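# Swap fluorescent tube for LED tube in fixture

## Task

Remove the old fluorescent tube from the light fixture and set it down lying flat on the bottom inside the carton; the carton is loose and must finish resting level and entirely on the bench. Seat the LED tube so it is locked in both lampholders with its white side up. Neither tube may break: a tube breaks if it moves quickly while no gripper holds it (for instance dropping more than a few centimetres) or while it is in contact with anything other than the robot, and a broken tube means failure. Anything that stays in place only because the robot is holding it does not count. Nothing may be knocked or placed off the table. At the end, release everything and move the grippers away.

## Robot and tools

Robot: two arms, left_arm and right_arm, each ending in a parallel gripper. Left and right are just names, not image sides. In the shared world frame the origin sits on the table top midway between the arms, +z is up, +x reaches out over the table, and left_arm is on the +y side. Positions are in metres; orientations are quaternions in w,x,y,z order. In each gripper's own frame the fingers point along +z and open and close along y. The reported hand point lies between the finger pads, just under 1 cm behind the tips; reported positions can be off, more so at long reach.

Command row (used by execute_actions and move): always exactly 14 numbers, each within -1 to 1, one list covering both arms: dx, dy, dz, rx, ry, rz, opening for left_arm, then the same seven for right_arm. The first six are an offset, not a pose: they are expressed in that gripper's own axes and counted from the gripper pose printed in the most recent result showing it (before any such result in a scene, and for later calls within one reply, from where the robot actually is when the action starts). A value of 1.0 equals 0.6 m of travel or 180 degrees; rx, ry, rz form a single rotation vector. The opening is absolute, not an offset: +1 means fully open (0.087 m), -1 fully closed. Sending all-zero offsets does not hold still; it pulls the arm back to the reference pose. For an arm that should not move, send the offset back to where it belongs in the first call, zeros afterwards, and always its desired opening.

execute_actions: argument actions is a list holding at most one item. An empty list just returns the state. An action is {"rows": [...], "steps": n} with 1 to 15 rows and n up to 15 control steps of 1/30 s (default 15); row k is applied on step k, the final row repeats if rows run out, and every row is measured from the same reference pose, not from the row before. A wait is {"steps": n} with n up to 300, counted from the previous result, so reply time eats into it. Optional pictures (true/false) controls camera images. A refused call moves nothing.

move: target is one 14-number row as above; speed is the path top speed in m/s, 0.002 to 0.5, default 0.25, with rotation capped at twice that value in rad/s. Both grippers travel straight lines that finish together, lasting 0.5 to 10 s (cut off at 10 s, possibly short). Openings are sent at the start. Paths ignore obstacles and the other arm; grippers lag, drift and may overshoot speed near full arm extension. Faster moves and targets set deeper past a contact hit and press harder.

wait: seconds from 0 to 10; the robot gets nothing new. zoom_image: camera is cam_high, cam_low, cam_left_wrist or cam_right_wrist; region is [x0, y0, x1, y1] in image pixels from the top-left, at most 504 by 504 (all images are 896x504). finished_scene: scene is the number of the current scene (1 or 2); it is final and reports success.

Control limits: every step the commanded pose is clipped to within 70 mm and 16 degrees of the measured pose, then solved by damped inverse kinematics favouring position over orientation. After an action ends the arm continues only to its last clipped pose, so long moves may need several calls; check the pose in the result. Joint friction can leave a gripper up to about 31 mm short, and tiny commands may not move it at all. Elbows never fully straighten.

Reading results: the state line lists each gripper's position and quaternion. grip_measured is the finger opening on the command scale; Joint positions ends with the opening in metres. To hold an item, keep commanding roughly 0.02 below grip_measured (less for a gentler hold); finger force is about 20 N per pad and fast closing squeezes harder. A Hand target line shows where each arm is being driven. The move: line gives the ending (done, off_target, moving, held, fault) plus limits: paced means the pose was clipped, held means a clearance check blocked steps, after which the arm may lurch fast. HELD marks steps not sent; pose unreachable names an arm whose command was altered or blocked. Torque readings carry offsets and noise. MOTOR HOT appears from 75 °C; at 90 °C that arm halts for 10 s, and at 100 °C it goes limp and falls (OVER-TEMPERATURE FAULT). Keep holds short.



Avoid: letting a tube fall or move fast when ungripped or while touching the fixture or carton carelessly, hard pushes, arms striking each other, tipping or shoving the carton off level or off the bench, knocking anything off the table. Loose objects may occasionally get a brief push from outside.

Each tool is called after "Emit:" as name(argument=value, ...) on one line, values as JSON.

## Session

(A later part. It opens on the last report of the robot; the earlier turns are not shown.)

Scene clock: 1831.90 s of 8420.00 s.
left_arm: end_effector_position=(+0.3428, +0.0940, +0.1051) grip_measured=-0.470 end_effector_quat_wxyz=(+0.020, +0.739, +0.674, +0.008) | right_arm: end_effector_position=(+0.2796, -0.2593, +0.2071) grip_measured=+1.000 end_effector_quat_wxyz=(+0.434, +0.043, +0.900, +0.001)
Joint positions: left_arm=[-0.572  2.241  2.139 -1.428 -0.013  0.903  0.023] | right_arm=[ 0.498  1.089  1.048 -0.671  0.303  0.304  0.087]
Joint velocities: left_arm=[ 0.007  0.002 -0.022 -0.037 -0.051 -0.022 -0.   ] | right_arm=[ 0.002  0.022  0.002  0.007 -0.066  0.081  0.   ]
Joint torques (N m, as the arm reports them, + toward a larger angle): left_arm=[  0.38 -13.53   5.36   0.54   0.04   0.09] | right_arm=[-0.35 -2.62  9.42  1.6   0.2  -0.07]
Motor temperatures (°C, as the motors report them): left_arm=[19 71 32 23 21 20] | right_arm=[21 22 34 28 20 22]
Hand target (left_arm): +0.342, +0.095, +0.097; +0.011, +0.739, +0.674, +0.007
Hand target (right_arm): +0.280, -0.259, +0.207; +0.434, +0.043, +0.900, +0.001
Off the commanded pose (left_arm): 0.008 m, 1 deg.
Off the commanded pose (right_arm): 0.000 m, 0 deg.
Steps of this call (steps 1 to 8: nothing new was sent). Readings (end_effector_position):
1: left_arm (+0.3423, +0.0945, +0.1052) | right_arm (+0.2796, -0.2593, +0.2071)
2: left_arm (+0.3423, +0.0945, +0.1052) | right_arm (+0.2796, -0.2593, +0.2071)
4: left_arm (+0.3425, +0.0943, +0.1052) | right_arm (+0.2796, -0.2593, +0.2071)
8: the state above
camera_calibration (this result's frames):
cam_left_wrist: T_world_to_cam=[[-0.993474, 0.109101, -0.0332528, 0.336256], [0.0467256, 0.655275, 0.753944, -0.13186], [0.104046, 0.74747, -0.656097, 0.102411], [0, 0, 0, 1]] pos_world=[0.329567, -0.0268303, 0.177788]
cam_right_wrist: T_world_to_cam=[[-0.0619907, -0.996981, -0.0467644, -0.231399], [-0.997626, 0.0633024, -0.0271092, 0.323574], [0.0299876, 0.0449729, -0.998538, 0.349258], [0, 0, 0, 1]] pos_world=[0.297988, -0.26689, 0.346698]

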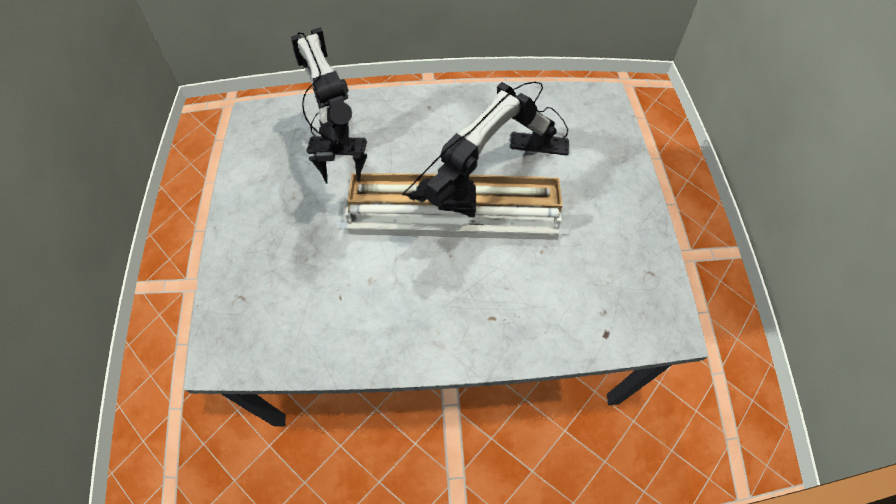

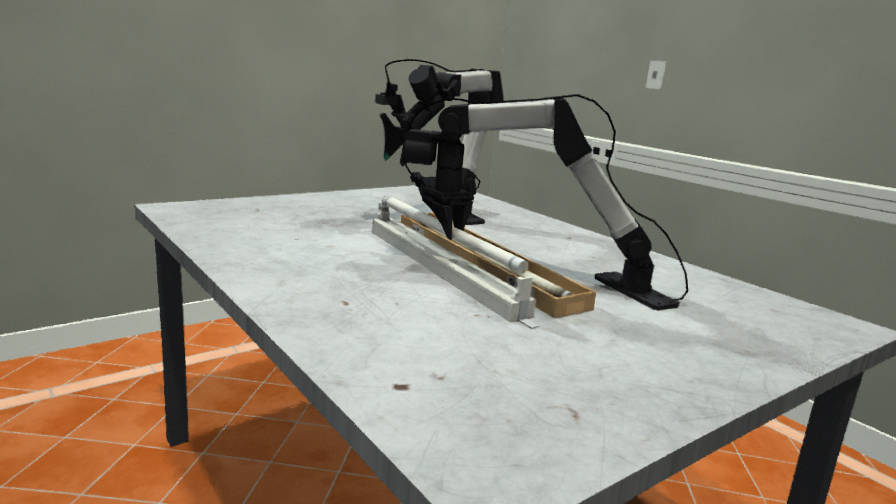

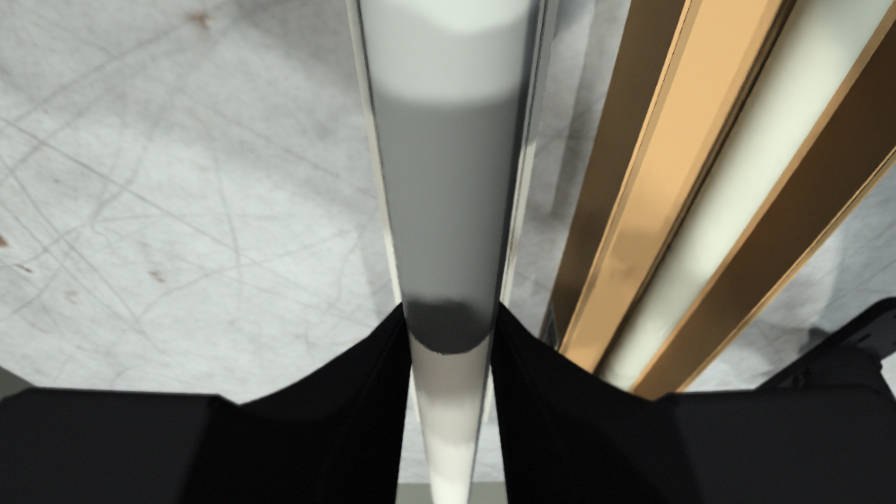

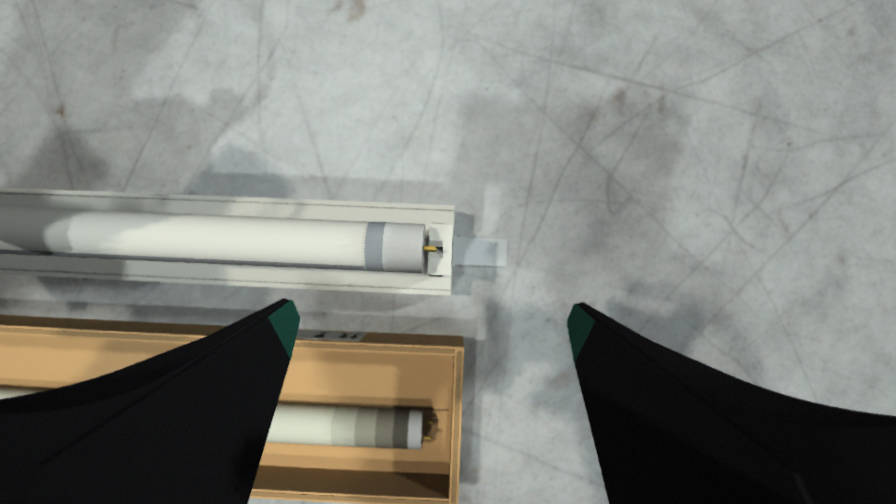

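Emit:
execute_actions(actions=[{"rows":[[0.00157,-0.00231,0.01387,0.0044,0.0034,0,-0.52,0,0,0,0,0,0,1],[0.00152,-0.00227,0.01452,0.0044,0.0034,0,-0.52,0,0,0,0,0,0,1],[0.00147,-0.00222,0.01516,0.0044,0.0034,0,-0.52,0,0,0,0,0,0,1],[0.00143,-0.00218,0.01581,0.0044,0.0034,0,-0.52,0,0,0,0,0,0,1],[0.00138,-0.00213,0.01645,0.0044,0.0034,0,-0.52,0,0,0,0,0,0,1],[0.00134,-0.00209,0.01709,0.0044,0.0034,0,-0.52,0,0,0,0,0,0,1],[0.00129,-0.00204,0.01774,0.0044,0.0034,0,-0.52,0,0,0,0,0,0,1],[0.00125,-0.002,0.01838,0.0044,0.0034,0,-0.52,0,0,0,0,0,0,1],[0.0012,-0.00195,0.01903,0.0044,0.0034,0,-0.52,0,0,0,0,0,0,1],[0.00116,-0.00191,0.01967,0.0044,0.0034,0,-0.52,0,0,0,0,0,0,1],[0.00111,-0.00186,0.02031,0.0044,0.0034,0,-0.52,0,0,0,0,0,0,1],[0.00107,-0.00182,0.02096,0.0044,0.0034,0,-0.52,0,0,0,0,0,0,1],[0.00102,-0.00177,0.0216,0.0044,0.0034,0,-0.52,0,0,0,0,0,0,1]],"steps":15}], pictures=false)

Emit:
execute_actions(actions=[{"steps":12}])

Emit:
zoom_image(camera="cam_right_wrist", region=[385,215,465,285])

Emit:
zoom_image(camera="cam_low", region=[505,255,545,295])

Emit:
zoom_image(camera="cam_high", region=[540,200,570,230])

Emit:
zoom_image(camera="cam_high", region=[338,197,368,227])

Scene clock: 1952.40 s of 8420.00 s.
left_arm: end_effector_position=(+0.3428, +0.0940, +0.1011) grip_measured=-0.470 end_effector_quat_wxyz=(+0.019, +0.739, +0.674, +0.008) | right_arm: end_effector_position=(+0.2796, -0.2593, +0.2071) grip_measured=+1.000 end_effector_quat_wxyz=(+0.434, +0.043, +0.900, +0.001)
Joint positions: left_arm=[-0.572  2.241  2.122 -1.414 -0.013  0.903  0.023] | right_arm=[ 0.498  1.089  1.048 -0.671  0.303  0.304  0.087]
Joint velocities: left_arm=[ 0.002  0.002 -0.027 -0.037  0.051  0.022  0.   ] | right_arm=[ 0.007  0.007  0.007 -0.022 -0.081  0.022  0.   ]
Joint torques (N m, as the arm reports them, + toward a larger angle): left_arm=[  0.38 -13.48   5.37   0.58   0.04   0.09] | right_arm=[-0.45 -2.69  9.44  1.63  0.19 -0.06]
Motor temperatures (°C, as the motors report them): left_arm=[19 71 32 23 21 20] | right_arm=[21 22 34 28 20 22]
Hand target (left_arm): +0.342, +0.095, +0.092; +0.011, +0.739, +0.674, +0.007
Hand target (right_arm): +0.280, -0.259, +0.207; +0.434, +0.043, +0.900, +0.001
Off the commanded pose (left_arm): 0.009 m, 1 deg.
Off the commanded pose (right_arm): 0.000 m, 0 deg.
Steps of this call (steps 1 to 90: nothing new was sent; then 117.00 s passed at rest; steps 91 to 105: all 15 steps of this action). Readings (end_effector_position):
91: left_arm (+0.3429, +0.0939, +0.1051) | right_arm (+0.2796, -0.2593, +0.2071)
92: left_arm (+0.3429, +0.0939, +0.1051) | right_arm (+0.2796, -0.2593, +0.2071)
94: left_arm (+0.3431, +0.0937, +0.1051) | right_arm (+0.2796, -0.2593, +0.2071)
98: left_arm (+0.3438, +0.0931, +0.1051) | right_arm (+0.2796, -0.2593, +0.2071)
105: the state above

Scene clock: 1952.80 s of 8420.00 s.
left_arm: end_effector_position=(+0.3433, +0.0935, +0.1008) grip_measured=-0.470 end_effector_quat_wxyz=(+0.020, +0.739, +0.674, +0.008) | right_arm: end_effector_position=(+0.2796, -0.2593, +0.2071) grip_measured=+1.000 end_effector_quat_wxyz=(+0.434, +0.043, +0.900, +0.001)
Joint positions: left_arm=[-0.572  2.241  2.122 -1.41  -0.013  0.903  0.023] | right_arm=[ 0.498  1.089  1.048 -0.671  0.303  0.304  0.087]
Joint velocities: left_arm=[-0.002 -0.007 -0.012  0.081 -0.095  0.007  0.001] | right_arm=[-0.022 -0.002 -0.002 -0.022 -0.066 -0.051  0.   ]
Joint torques (N m, as the arm reports them, + toward a larger angle): left_arm=[  0.43 -13.38   5.33   0.57   0.05   0.09] | right_arm=[-0.43 -2.73  9.42  1.61  0.22 -0.08]
Motor temperatures (°C, as the motors report them): left_arm=[19 71 32 23 21 20] | right_arm=[21 22 34 28 20 22]
Hand target (left_arm): +0.342, +0.095, +0.092; +0.011, +0.739, +0.674, +0.007
Hand target (right_arm): +0.280, -0.259, +0.207; +0.434, +0.043, +0.900, +0.001
Off the commanded pose (left_arm): 0.009 m, 1 deg.
Off the commanded pose (right_arm): 0.000 m, 0 deg.
Steps of this call (steps 1 to 12: nothing new was sent). Readings (end_effector_position):
1: left_arm (+0.3427, +0.0941, +0.1009) | right_arm (+0.2796, -0.2593, +0.2071)
2: left_arm (+0.3427, +0.0941, +0.1009) | right_arm (+0.2796, -0.2593, +0.2071)
4: left_arm (+0.3429, +0.0939, +0.1009) | right_arm (+0.2796, -0.2593, +0.2071)
8: left_arm (+0.3433, +0.0935, +0.1008) | right_arm (+0.2796, -0.2593, +0.2071)
12: the state above
camera_calibration (this result's frames):
cam_left_wrist: T_world_to_cam=[[-0.993456, 0.109084, -0.0338592, 0.336764], [0.0463091, 0.655672, 0.753624, -0.128163], [0.104409, 0.747125, -0.656433, 0.0998569], [0, 0, 0, 1]] pos_world=[0.330069, -0.0273083, 0.173538]
cam_right_wrist: T_world_to_cam=[[-0.0619907, -0.996981, -0.0467644, -0.231399], [-0.997626, 0.0633024, -0.0271092, 0.323574], [0.0299876, 0.0449729, -0.998538, 0.349258], [0, 0, 0, 1]] pos_world=[0.297988, -0.26689, 0.346698]

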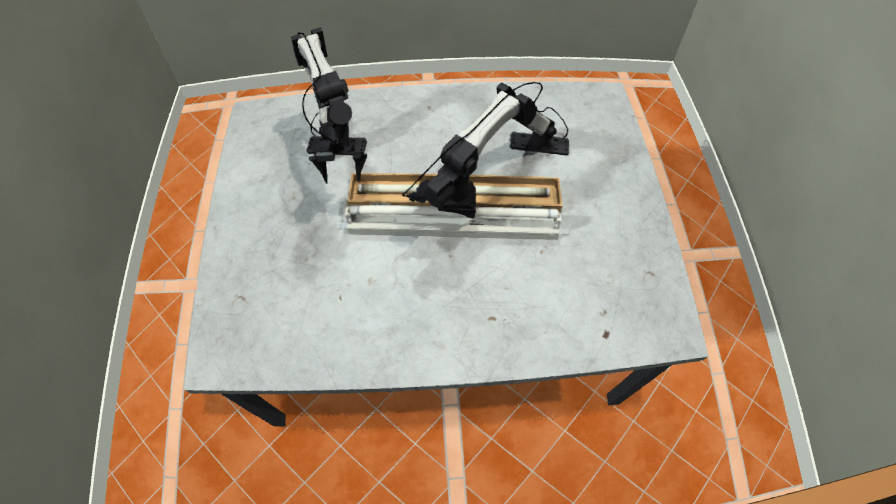

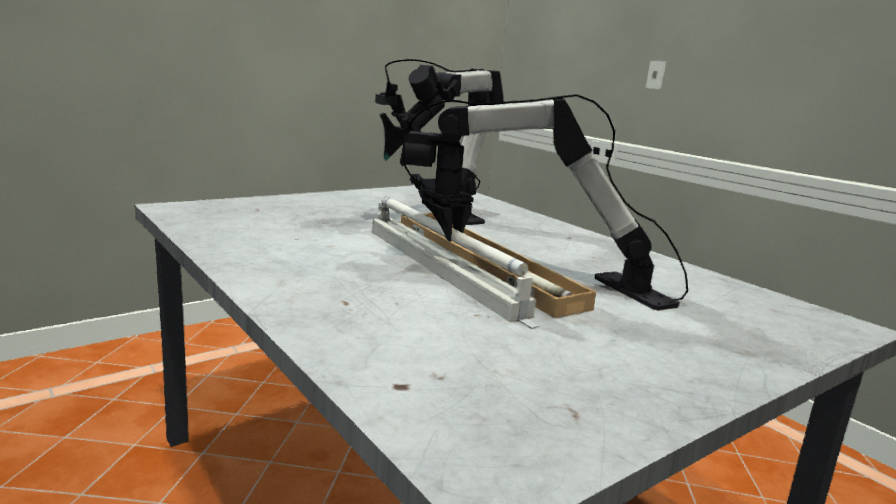

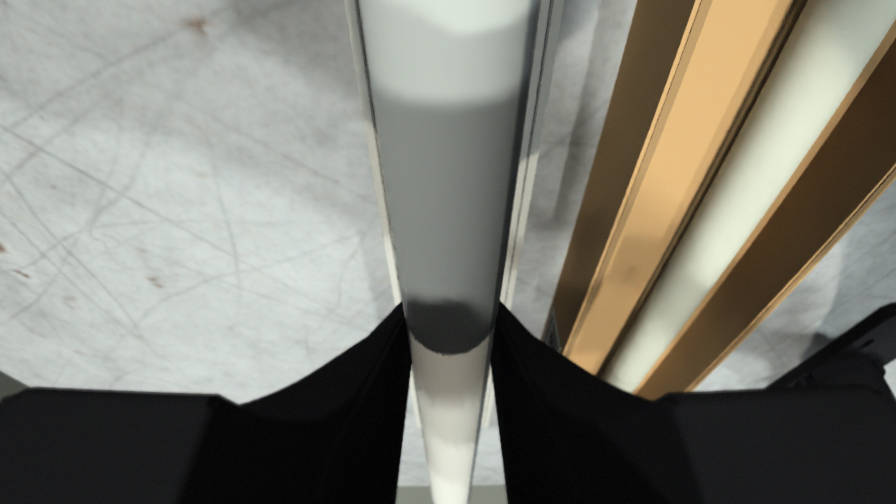

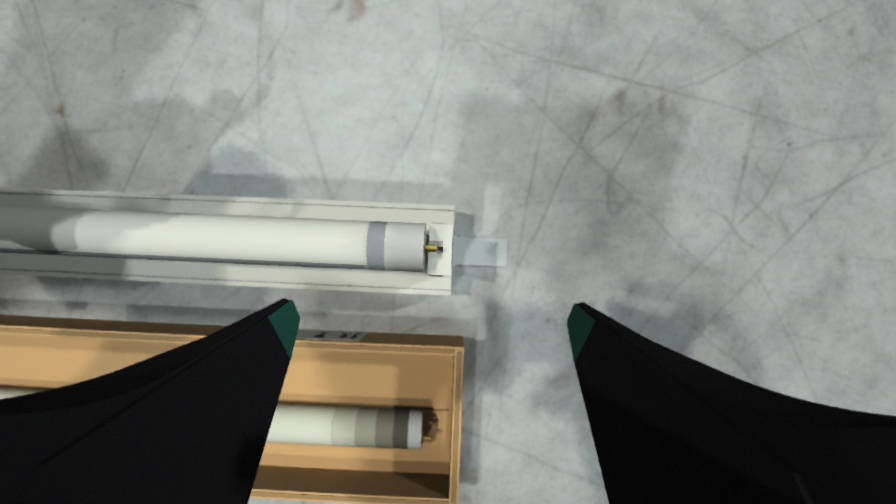

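Region (385, 215, 465, 285) of cam_right_wrist's 896x504 image, scaled by 6.300, with more detail than that image has; it fills the top 441 rows of this view, and the rest is white.

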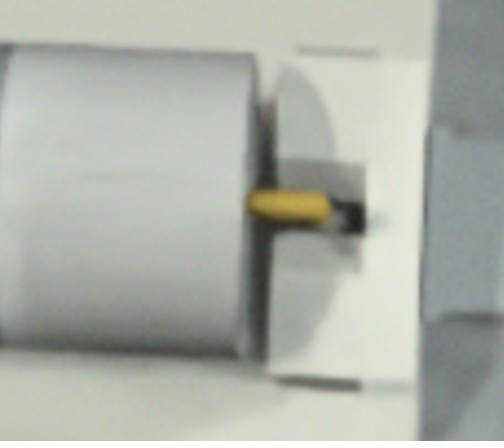

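Region (505, 255, 545, 295) of cam_low's 896x504 image, scaled by 12.600, with more detail than that image has.

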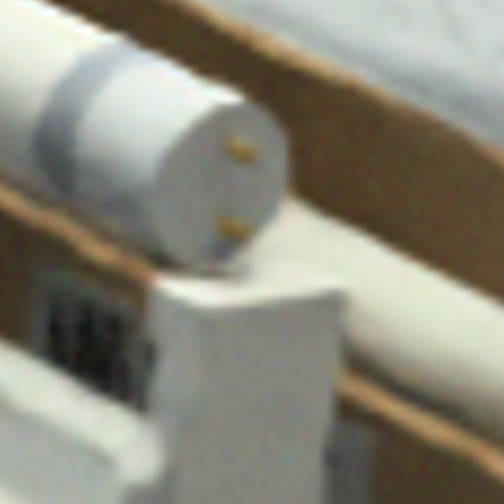

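Region (540, 200, 570, 230) of cam_high's 896x504 image, scaled by 16.800, with more detail than that image has.

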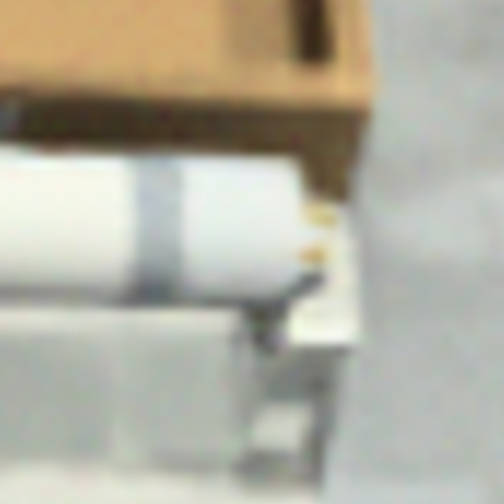

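Region (338, 197, 368, 227) of cam_high's 896x504 image, scaled by 16.800, with more detail than that image has.

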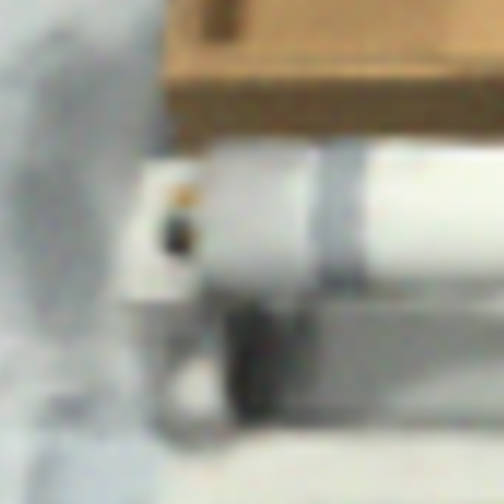

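Emit:
execute_actions(actions=[{"rows":[[0.00169,-0.00251,0.01528,0.00476,0.00368,0,-0.52,0,0,0,0,0,0,1],[0.00175,-0.0026,0.01616,0.00488,0.00377,0,-0.52,0,0,0,0,0,0,1],[0.0018,-0.00268,0.01705,0.00499,0.00385,0,-0.52,0,0,0,0,0,0,1],[0.00186,-0.00277,0.01793,0.00511,0.00394,0,-0.52,0,0,0,0,0,0,1],[0.00191,-0.00286,0.01882,0.00522,0.00403,0,-0.52,0,0,0,0,0,0,1],[0.00197,-0.00295,0.0197,0.00533,0.00412,0,-0.52,0,0,0,0,0,0,1],[0.00202,-0.00304,0.02059,0.00545,0.00421,0,-0.52,0,0,0,0,0,0,1],[0.00208,-0.00312,0.02147,0.00556,0.00429,0,-0.52,0,0,0,0,0,0,1],[0.00213,-0.00321,0.02236,0.00568,0.00438,0,-0.52,0,0,0,0,0,0,1],[0.00219,-0.0033,0.02324,0.00579,0.00447,0,-0.52,0,0,0,0,0,0,1],[0.00224,-0.00339,0.02413,0.0059,0.00456,0,-0.52,0,0,0,0,0,0,1],[0.0023,-0.00348,0.02501,0.00602,0.00465,0,-0.52,0,0,0,0,0,0,1],[0.00235,-0.00356,0.0259,0.00613,0.00473,0,-0.52,0,0,0,0,0,0,1],[0.00241,-0.00365,0.02678,0.00625,0.00482,0,-0.52,0,0,0,0,0,0,1],[0.00246,-0.00374,0.02767,0.00636,0.00491,0,-0.52,0,0,0,0,0,0,1]],"steps":15}], pictures=false)

Emit:
execute_actions(actions=[{"steps":12}])

Emit:
zoom_image(camera="cam_right_wrist", region=[385,215,465,285])

Emit:
zoom_image(camera="cam_low", region=[505,255,545,295])

Emit:
zoom_image(camera="cam_high", region=[540,200,570,230])

Emit:
zoom_image(camera="cam_high", region=[338,197,368,227])

Scene clock: 2011.37 s of 8420.00 s.
left_arm: end_effector_position=(+0.3424, +0.0944, +0.0948) grip_measured=-0.470 end_effector_quat_wxyz=(+0.016, +0.739, +0.674, +0.008) | right_arm: end_effector_position=(+0.2796, -0.2593, +0.2071) grip_measured=+1.000 end_effector_quat_wxyz=(+0.434, +0.043, +0.900, +0.001)
Joint positions: left_arm=[-0.572  2.241  2.097 -1.394 -0.013  0.903  0.023] | right_arm=[ 0.498  1.089  1.048 -0.671  0.303  0.304  0.087]
Joint velocities: left_arm=[-0.007  0.007 -0.061  0.051  0.051 -0.037 -0.   ] | right_arm=[-0.002  0.007  0.002  0.022 -0.081  0.066  0.   ]
Joint torques (N m, as the arm reports them, + toward a larger angle): left_arm=[  0.38 -13.13   5.15   0.54   0.06   0.1 ] | right_arm=[-0.42 -2.7   9.46  1.61  0.19 -0.07]
Motor temperatures (°C, as the motors report them): left_arm=[19 70 31 22 21 20] | right_arm=[21 22 34 28 20 22]
Hand target (left_arm): +0.342, +0.095, +0.084; +0.007, +0.739, +0.674, +0.007
Hand target (right_arm): +0.280, -0.259, +0.207; +0.434, +0.043, +0.900, +0.001
Off the commanded pose (left_arm): 0.011 m, 1 deg.
Off the commanded pose (right_arm): 0.000 m, 0 deg.
Steps of this call (steps 1 to 90: nothing new was sent; then 55.07 s passed at rest; steps 91 to 105: all 15 steps of this action). Readings (end_effector_position):
91: left_arm (+0.3435, +0.0933, +0.1008) | right_arm (+0.2796, -0.2593, +0.2071)
92: left_arm (+0.3435, +0.0933, +0.1008) | right_arm (+0.2796, -0.2593, +0.2071)
94: left_arm (+0.3437, +0.0931, +0.1008) | right_arm (+0.2796, -0.2593, +0.2071)
98: left_arm (+0.3440, +0.0928, +0.0996) | right_arm (+0.2796, -0.2593, +0.2071)
105: the state above

Scene clock: 2011.77 s of 8420.00 s.
left_arm: end_effector_position=(+0.3432, +0.0937, +0.0940) grip_measured=-0.470 end_effector_quat_wxyz=(+0.018, +0.739, +0.674, +0.008) | right_arm: end_effector_position=(+0.2796, -0.2593, +0.2071) grip_measured=+1.000 end_effector_quat_wxyz=(+0.434, +0.043, +0.900, +0.001)
Joint positions: left_arm=[-0.572  2.241  2.094 -1.387 -0.013  0.903  0.023] | right_arm=[ 0.498  1.089  1.048 -0.671  0.303  0.304  0.087]
Joint velocities: left_arm=[-0.012  0.007 -0.012  0.022  0.11  -0.007  0.   ] | right_arm=[ 0.012 -0.012 -0.002 -0.051  0.007 -0.051  0.   ]
Joint torques (N m, as the arm reports them, + toward a larger angle): left_arm=[  0.38 -13.19   5.29   0.53   0.06   0.09] | right_arm=[-0.37 -2.79  9.47  1.62  0.19 -0.07]
Motor temperatures (°C, as the motors report them): left_arm=[19 70 31 22 21 20] | right_arm=[21 22 34 28 20 22]
Hand target (left_arm): +0.341, +0.095, +0.084; +0.007, +0.739, +0.674, +0.007
Hand target (right_arm): +0.280, -0.259, +0.207; +0.434, +0.043, +0.900, +0.001
Off the commanded pose (left_arm): 0.010 m, 1 deg.
Off the commanded pose (right_arm): 0.000 m, 0 deg.
Steps of this call (steps 1 to 12: nothing new was sent). Readings (end_effector_position):
1: left_arm (+0.3424, +0.0944, +0.0945) | right_arm (+0.2796, -0.2593, +0.2071)
2: left_arm (+0.3425, +0.0943, +0.0943) | right_arm (+0.2796, -0.2593, +0.2071)
4: left_arm (+0.3427, +0.0941, +0.0941) | right_arm (+0.2796, -0.2593, +0.2071)
8: left_arm (+0.3430, +0.0938, +0.0940) | right_arm (+0.2796, -0.2593, +0.2071)
12: the state above
camera_calibration (this result's frames):
cam_left_wrist: T_world_to_cam=[[-0.993545, 0.109169, -0.0308269, 0.3361], [0.0483937, 0.653688, 0.755215, -0.123786], [0.102597, 0.748849, -0.654751, 0.0955835], [0, 0, 0, 1]] pos_world=[0.330115, -0.0273516, 0.16643]
cam_right_wrist: T_world_to_cam=[[-0.0619907, -0.996981, -0.0467644, -0.231399], [-0.997626, 0.0633024, -0.0271092, 0.323574], [0.0299876, 0.0449729, -0.998538, 0.349258], [0, 0, 0, 1]] pos_world=[0.297988, -0.26689, 0.346698]

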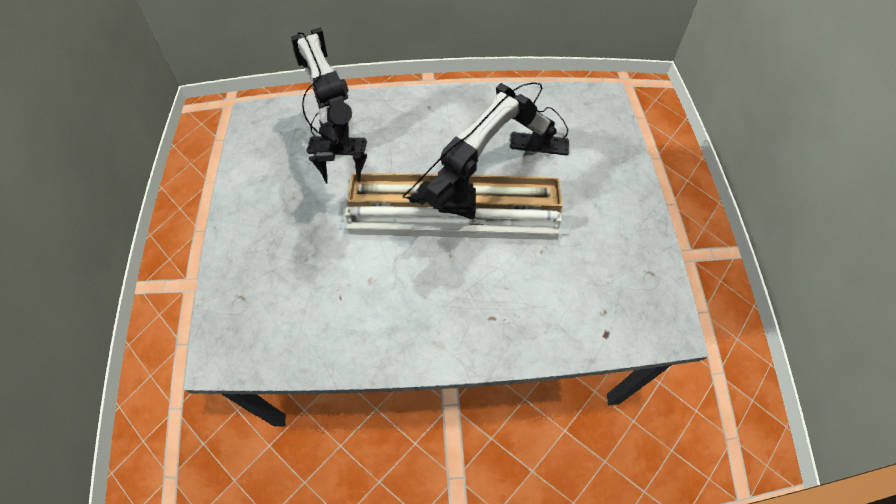

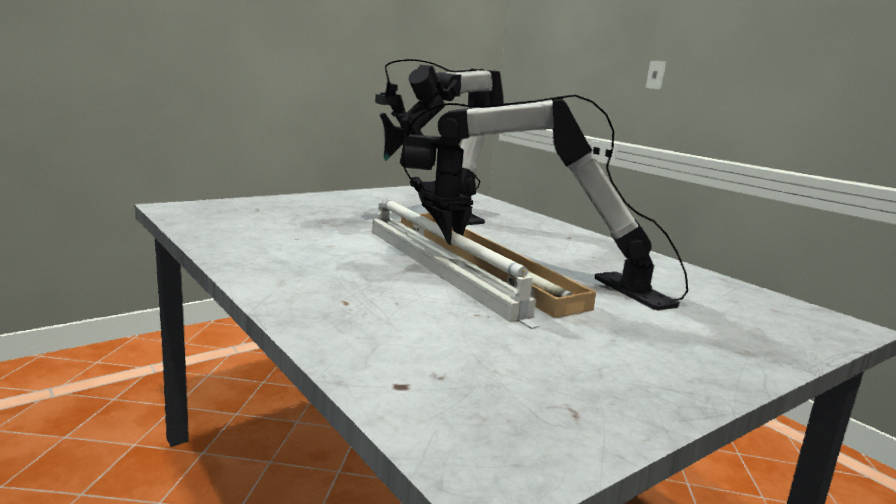

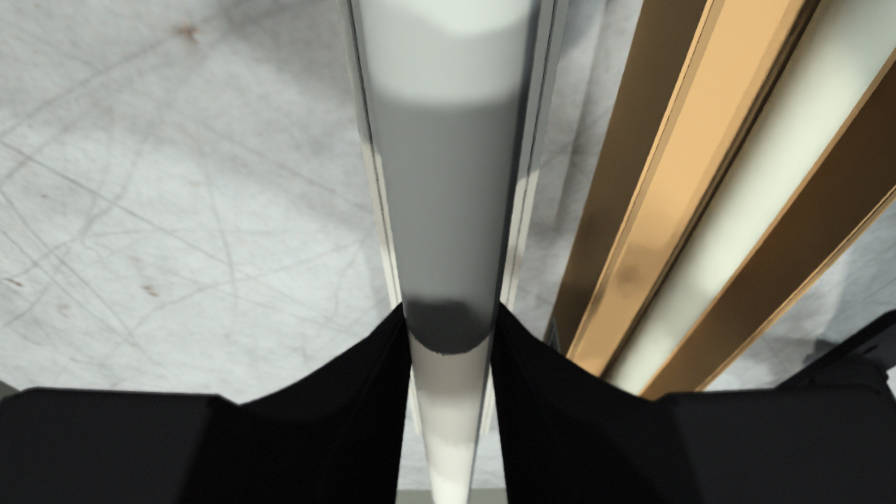

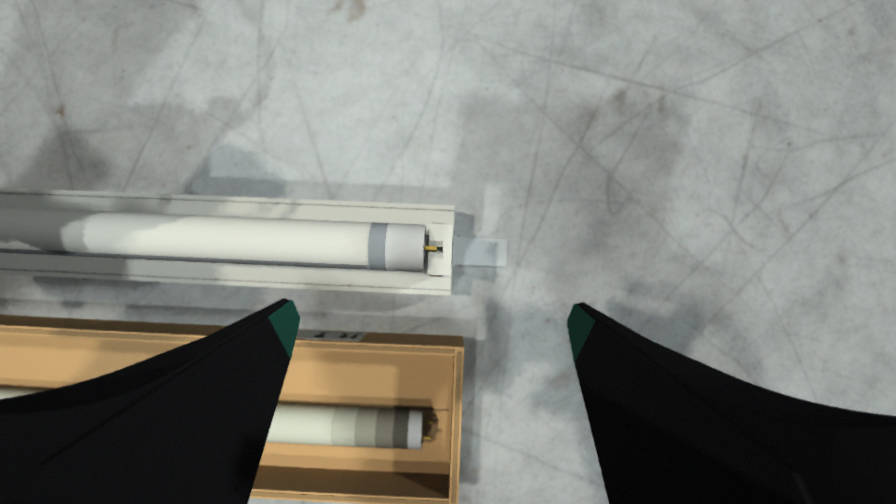

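Region (385, 215, 465, 285) of cam_right_wrist's 896x504 image, scaled by 6.300, with more detail than that image has; it fills the top 441 rows of this view, and the rest is white.

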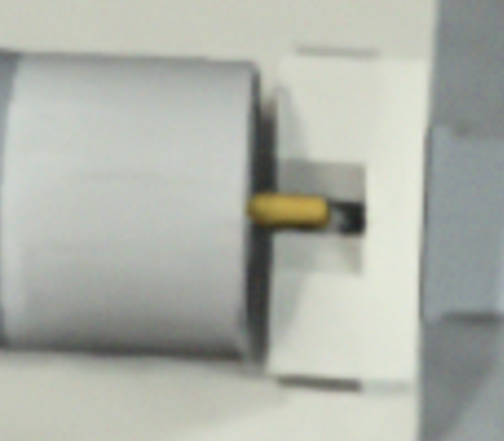

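Region (505, 255, 545, 295) of cam_low's 896x504 image, scaled by 12.600, with more detail than that image has.

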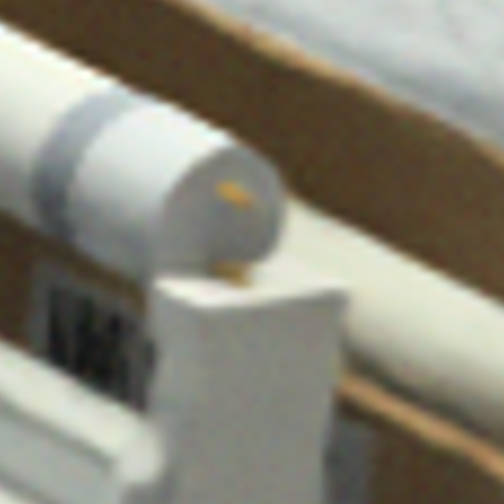

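Region (540, 200, 570, 230) of cam_high's 896x504 image, scaled by 16.800, with more detail than that image has.

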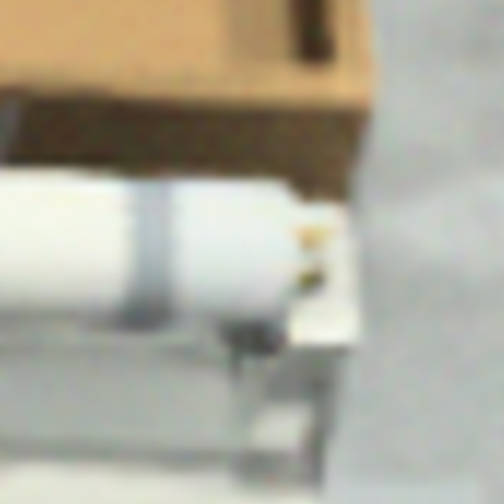

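Region (338, 197, 368, 227) of cam_high's 896x504 image, scaled by 16.800, with more detail than that image has.

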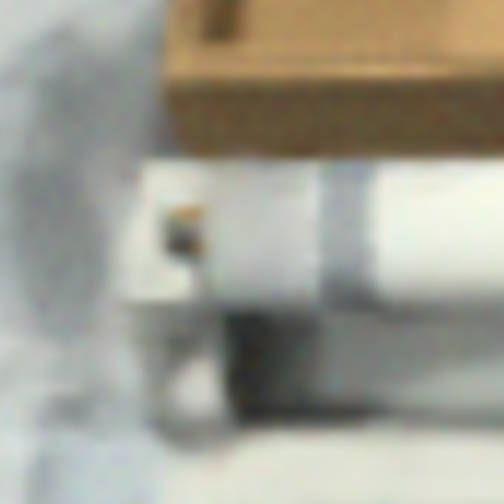

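Emit:
execute_actions(actions=[{"rows":[[0.00189,-0.00275,0.01455,0.00457,0.00353,0,-0.52,0,0,0,0,0,0,1],[0.00191,-0.0028,0.01555,0.00461,0.00356,0,-0.52,0,0,0,0,0,0,1],[0.00194,-0.00285,0.01654,0.00465,0.00359,0,-0.52,0,0,0,0,0,0,1],[0.00196,-0.0029,0.01754,0.00469,0.00362,0,-0.52,0,0,0,0,0,0,1],[0.00198,-0.00295,0.01854,0.00473,0.00365,0,-0.52,0,0,0,0,0,0,1],[0.002,-0.003,0.01954,0.00477,0.00368,0,-0.52,0,0,0,0,0,0,1],[0.00202,-0.00305,0.02054,0.00481,0.00371,0,-0.52,0,0,0,0,0,0,1],[0.00205,-0.00309,0.02153,0.00485,0.00375,0,-0.52,0,0,0,0,0,0,1],[0.00207,-0.00314,0.02253,0.00489,0.00378,0,-0.52,0,0,0,0,0,0,1],[0.00209,-0.00319,0.02353,0.00493,0.00381,0,-0.52,0,0,0,0,0,0,1],[0.00211,-0.00324,0.02453,0.00497,0.00384,0,-0.52,0,0,0,0,0,0,1],[0.00213,-0.00329,0.02553,0.00501,0.00387,0,-0.52,0,0,0,0,0,0,1],[0.00216,-0.00334,0.02652,0.00505,0.0039,0,-0.52,0,0,0,0,0,0,1],[0.00218,-0.00339,0.02752,0.00509,0.00393,0,-0.52,0,0,0,0,0,0,1],[0.0022,-0.00344,0.02852,0.00513,0.00396,0,-0.52,0,0,0,0,0,0,1]],"steps":15}], pictures=false)

Emit:
execute_actions(actions=[{"rows":[[0.0015,-0.00228,0.01649,0.004,0.0031,0,-0.52,0,0,0,0,0,0,1],[0.00151,-0.00231,0.01756,0.004,0.0031,0,-0.52,0,0,0,0,0,0,1],[0.00152,-0.00235,0.01864,0.004,0.0031,0,-0.52,0,0,0,0,0,0,1],[0.00153,-0.00239,0.01972,0.004,0.0031,0,-0.52,0,0,0,0,0,0,1],[0.00154,-0.00242,0.0208,0.004,0.0031,0,-0.52,0,0,0,0,0,0,1],[0.00155,-0.00246,0.02187,0.004,0.0031,0,-0.52,0,0,0,0,0,0,1],[0.00156,-0.0025,0.02295,0.004,0.0031,0,-0.52,0,0,0,0,0,0,1],[0.00158,-0.00253,0.02403,0.004,0.0031,0,-0.52,0,0,0,0,0,0,1],[0.00159,-0.00257,0.0251,0.004,0.0031,0,-0.52,0,0,0,0,0,0,1],[0.0016,-0.00261,0.02618,0.004,0.0031,0,-0.52,0,0,0,0,0,0,1],[0.00161,-0.00264,0.02726,0.004,0.0031,0,-0.52,0,0,0,0,0,0,1],[0.00162,-0.00268,0.02833,0.004,0.0031,0,-0.52,0,0,0,0,0,0,1],[0.00163,-0.00272,0.02941,0.004,0.0031,0,-0.52,0,0,0,0,0,0,1],[0.00164,-0.00275,0.03049,0.004,0.0031,0,-0.52,0,0,0,0,0,0,1],[0.00165,-0.00279,0.03156,0.004,0.0031,0,-0.52,0,0,0,0,0,0,1]],"steps":15}], pictures=false)

Emit:
execute_actions(actions=[{"steps":12}])

Emit:
zoom_image(camera="cam_right_wrist", region=[385,215,465,285])

Emit:
zoom_image(camera="cam_low", region=[505,255,545,295])

Emit:
zoom_image(camera="cam_high", region=[540,200,570,230])

Emit:
zoom_image(camera="cam_high", region=[338,197,368,227])

Scene clock: 2060.10 s of 8420.00 s.
left_arm: end_effector_position=(+0.3426, +0.0942, +0.0868) grip_measured=-0.470 end_effector_quat_wxyz=(+0.015, +0.739, +0.674, +0.008) | right_arm: end_effector_position=(+0.2796, -0.2593, +0.2071) grip_measured=+1.000 end_effector_quat_wxyz=(+0.434, +0.043, +0.900, +0.001)
Joint positions: left_arm=[-0.572  2.241  2.065 -1.363 -0.013  0.903  0.023] | right_arm=[ 0.498  1.089  1.048 -0.671  0.303  0.304  0.087]
Joint velocities: left_arm=[-0.022 -0.002 -0.071  0.051 -0.022  0.051  0.001] | right_arm=[ 0.002 -0.012  0.012 -0.007  0.022  0.051  0.   ]
Joint torques (N m, as the arm reports them, + toward a larger angle): left_arm=[  0.34 -13.41   5.22   0.52   0.06   0.09] | right_arm=[-0.41 -2.63  9.42  1.62  0.19 -0.06]
Motor temperatures (°C, as the motors report them): left_arm=[19 69 31 22 21 20] | right_arm=[21 22 34 28 20 22]
Hand target (left_arm): +0.341, +0.095, +0.077; +0.008, +0.739, +0.674, +0.007
Hand target (right_arm): +0.280, -0.259, +0.207; +0.434, +0.043, +0.900, +0.001
Off the commanded pose (left_arm): 0.010 m, 1 deg.
Off the commanded pose (right_arm): 0.000 m, 0 deg.
Steps of this call (steps 1 to 90: nothing new was sent; then 44.83 s passed at rest; steps 91 to 105: all 15 steps of this action). Readings (end_effector_position):
91: left_arm (+0.3432, +0.0936, +0.0940) | right_arm (+0.2796, -0.2593, +0.2071)
92: left_arm (+0.3433, +0.0935, +0.0940) | right_arm (+0.2796, -0.2593, +0.2071)
94: left_arm (+0.3435, +0.0934, +0.0940) | right_arm (+0.2796, -0.2593, +0.2071)
98: left_arm (+0.3435, +0.0934, +0.0918) | right_arm (+0.2796, -0.2593, +0.2071)
105: the state above

Scene clock: 2060.60 s of 8420.00 s.
left_arm: end_effector_position=(+0.3429, +0.0940, +0.0776) grip_measured=-0.470 end_effector_quat_wxyz=(+0.015, +0.739, +0.674, +0.008) | right_arm: end_effector_position=(+0.2796, -0.2593, +0.2071) grip_measured=+1.000 end_effector_quat_wxyz=(+0.434, +0.043, +0.900, +0.001)
Joint positions: left_arm=[-0.572  2.241  2.028 -1.327 -0.013  0.903  0.023] | right_arm=[ 0.498  1.089  1.048 -0.671  0.303  0.304  0.087]
Joint velocities: left_arm=[-0.002 -0.012 -0.085  0.081 -0.125 -0.007 -0.001] | right_arm=[ 0.012 -0.022  0.002 -0.051  0.037  0.037  0.   ]
Joint torques (N m, as the arm reports them, + toward a larger angle): left_arm=[  0.38 -13.52   5.2    0.46   0.03   0.09] | right_arm=[-0.39 -2.76  9.46  1.61  0.19 -0.08]
Motor temperatures (°C, as the motors report them): left_arm=[19 69 31 22 21 20] | right_arm=[21 22 34 28 20 22]
Hand target (left_arm): +0.341, +0.095, +0.068; +0.007, +0.739, +0.674, +0.007
Hand target (right_arm): +0.280, -0.259, +0.207; +0.434, +0.043, +0.900, +0.001
Off the commanded pose (left_arm): 0.010 m, 1 deg.
Off the commanded pose (right_arm): 0.000 m, 0 deg.
Steps of this call (steps 1 to 15: all 15 steps of this action). Readings (end_effector_position):
1: left_arm (+0.3426, +0.0942, +0.0863) | right_arm (+0.2796, -0.2593, +0.2071)
2: left_arm (+0.3427, +0.0942, +0.0859) | right_arm (+0.2796, -0.2593, +0.2071)
4: left_arm (+0.3427, +0.0941, +0.0848) | right_arm (+0.2796, -0.2593, +0.2071)
8: left_arm (+0.3427, +0.0942, +0.0822) | right_arm (+0.2796, -0.2593, +0.2071)
15: the state above

Scene clock: 2061.00 s of 8420.00 s.
left_arm: end_effector_position=(+0.3430, +0.0938, +0.0763) grip_measured=-0.470 end_effector_quat_wxyz=(+0.016, +0.739, +0.674, +0.008) | right_arm: end_effector_position=(+0.2796, -0.2593, +0.2071) grip_measured=+1.000 end_effector_quat_wxyz=(+0.434, +0.043, +0.900, +0.001)
Joint positions: left_arm=[-0.572  2.241  2.023 -1.321 -0.013  0.903  0.023] | right_arm=[ 0.498  1.089  1.048 -0.671  0.303  0.304  0.087]
Joint velocities: left_arm=[ 0.017 -0.017  0.002 -0.022  0.007 -0.037  0.   ] | right_arm=[ 0.007  0.007  0.012 -0.007  0.037 -0.081  0.   ]
Joint torques (N m, as the arm reports them, + toward a larger angle): left_arm=[  0.37 -13.52   5.3    0.56   0.05   0.09] | right_arm=[-0.37 -2.62  9.48  1.61  0.22 -0.06]
Motor temperatures (°C, as the motors report them): left_arm=[19 69 31 22 21 20] | right_arm=[21 22 34 28 20 22]
Hand target (left_arm): +0.341, +0.095, +0.068; +0.007, +0.739, +0.674, +0.007
Hand target (right_arm): +0.280, -0.259, +0.207; +0.434, +0.043, +0.900, +0.001
Off the commanded pose (left_arm): 0.009 m, 1 deg.
Off the commanded pose (right_arm): 0.000 m, 0 deg.
Steps of this call (steps 1 to 12: nothing new was sent). Readings (end_effector_position):
1: left_arm (+0.3428, +0.0940, +0.0770) | right_arm (+0.2796, -0.2593, +0.2071)
2: left_arm (+0.3429, +0.0940, +0.0766) | right_arm (+0.2796, -0.2593, +0.2071)
4: left_arm (+0.3430, +0.0939, +0.0763) | right_arm (+0.2796, -0.2593, +0.2071)
8: left_arm (+0.3430, +0.0938, +0.0763) | right_arm (+0.2796, -0.2593, +0.2071)
12: the state above
camera_calibration (this result's frames):
cam_left_wrist: T_world_to_cam=[[-0.993649, 0.109267, -0.0268844, 0.335115], [0.0511102, 0.651102, 0.757267, -0.111365], [0.100249, 0.751084, -0.652552, 0.0843413], [0, 0, 0, 1]] pos_world=[0.330223, -0.0274545, 0.148379]
cam_right_wrist: T_world_to_cam=[[-0.0619907, -0.996981, -0.0467644, -0.231399], [-0.997626, 0.0633024, -0.0271092, 0.323574], [0.0299876, 0.0449729, -0.998538, 0.349258], [0, 0, 0, 1]] pos_world=[0.297988, -0.26689, 0.346698]

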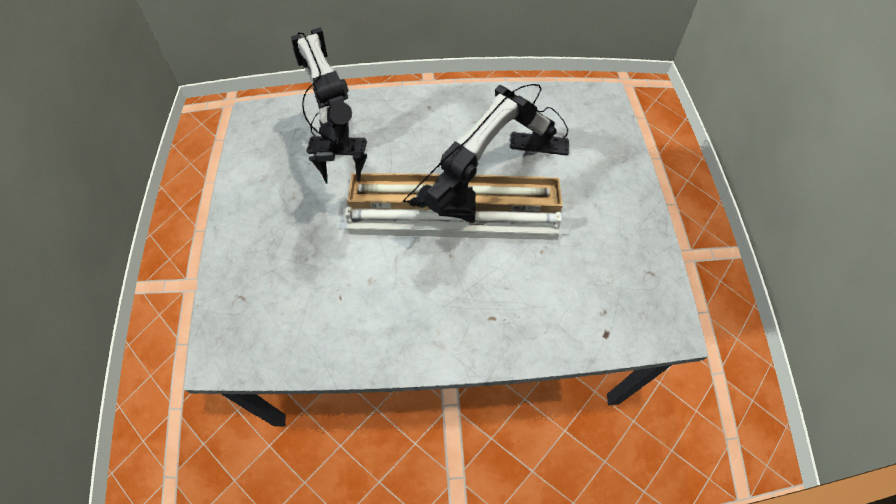

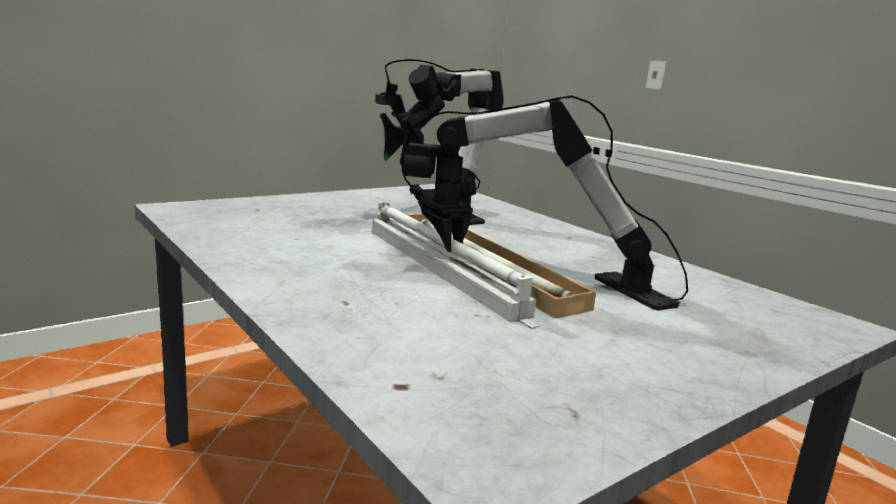

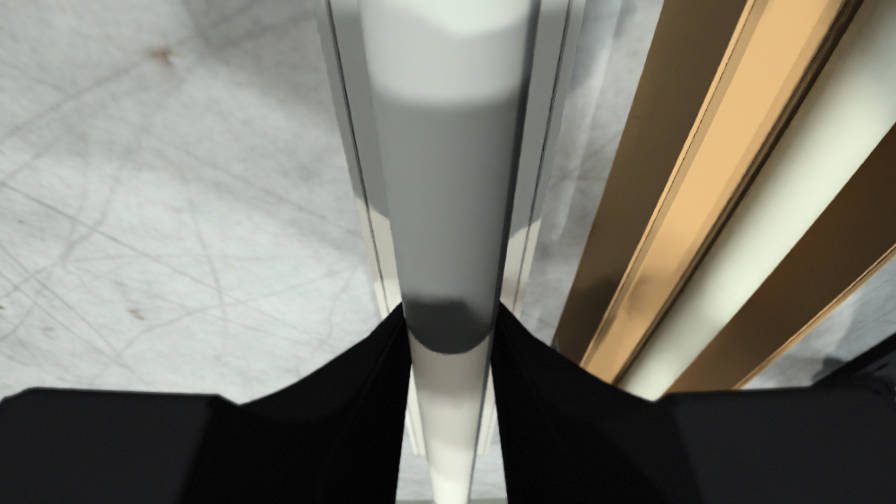

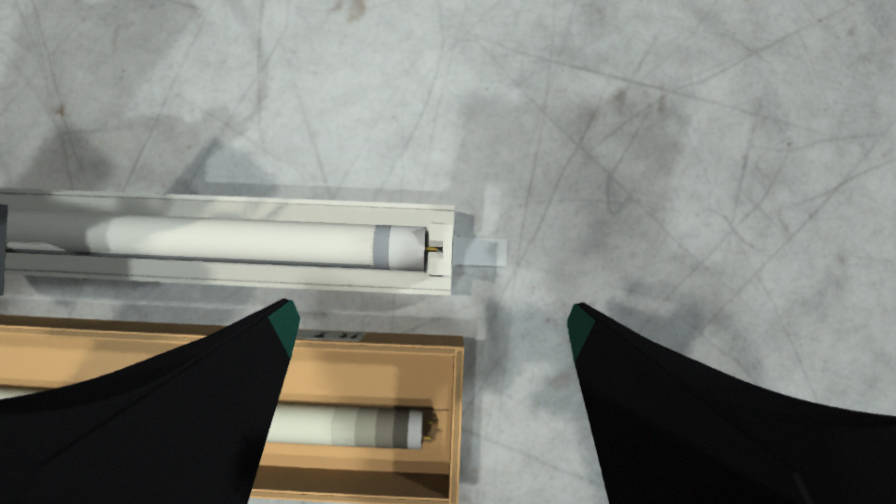

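Region (385, 215, 465, 285) of cam_right_wrist's 896x504 image, scaled by 6.300, with more detail than that image has; it fills the top 441 rows of this view, and the rest is white.

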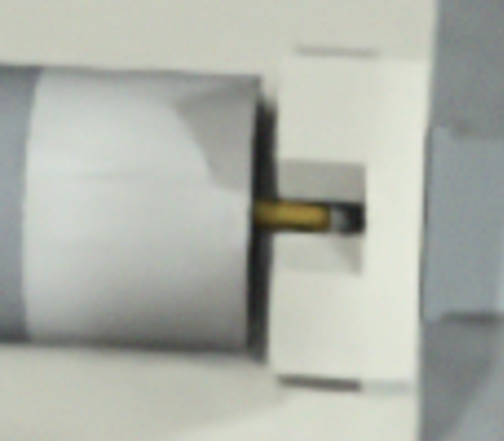

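Region (505, 255, 545, 295) of cam_low's 896x504 image, scaled by 12.600, with more detail than that image has.

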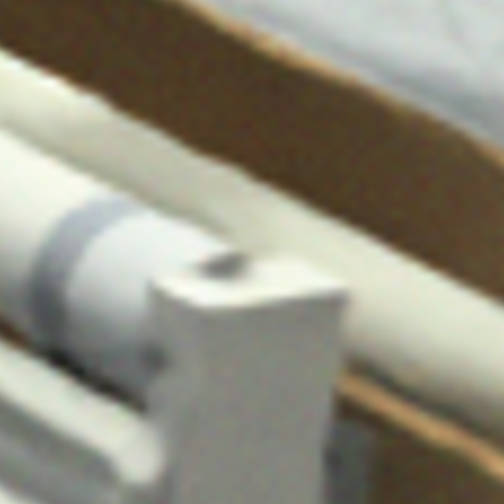

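Region (540, 200, 570, 230) of cam_high's 896x504 image, scaled by 16.800, with more detail than that image has.

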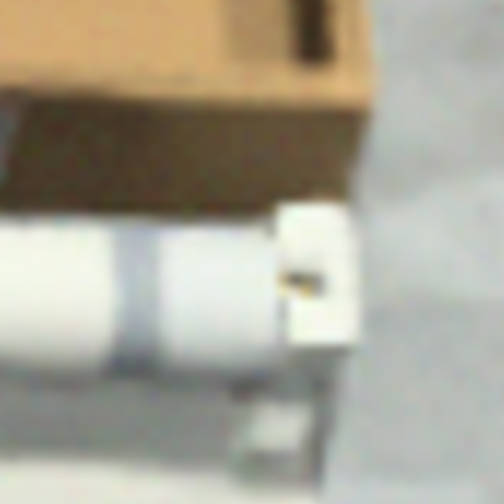

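Region (338, 197, 368, 227) of cam_high's 896x504 image, scaled by 16.800, with more detail than that image has.

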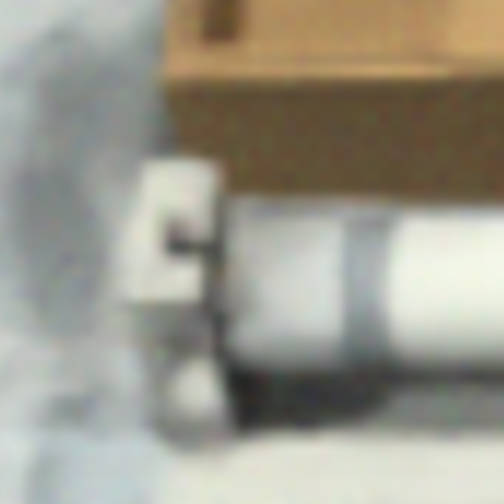

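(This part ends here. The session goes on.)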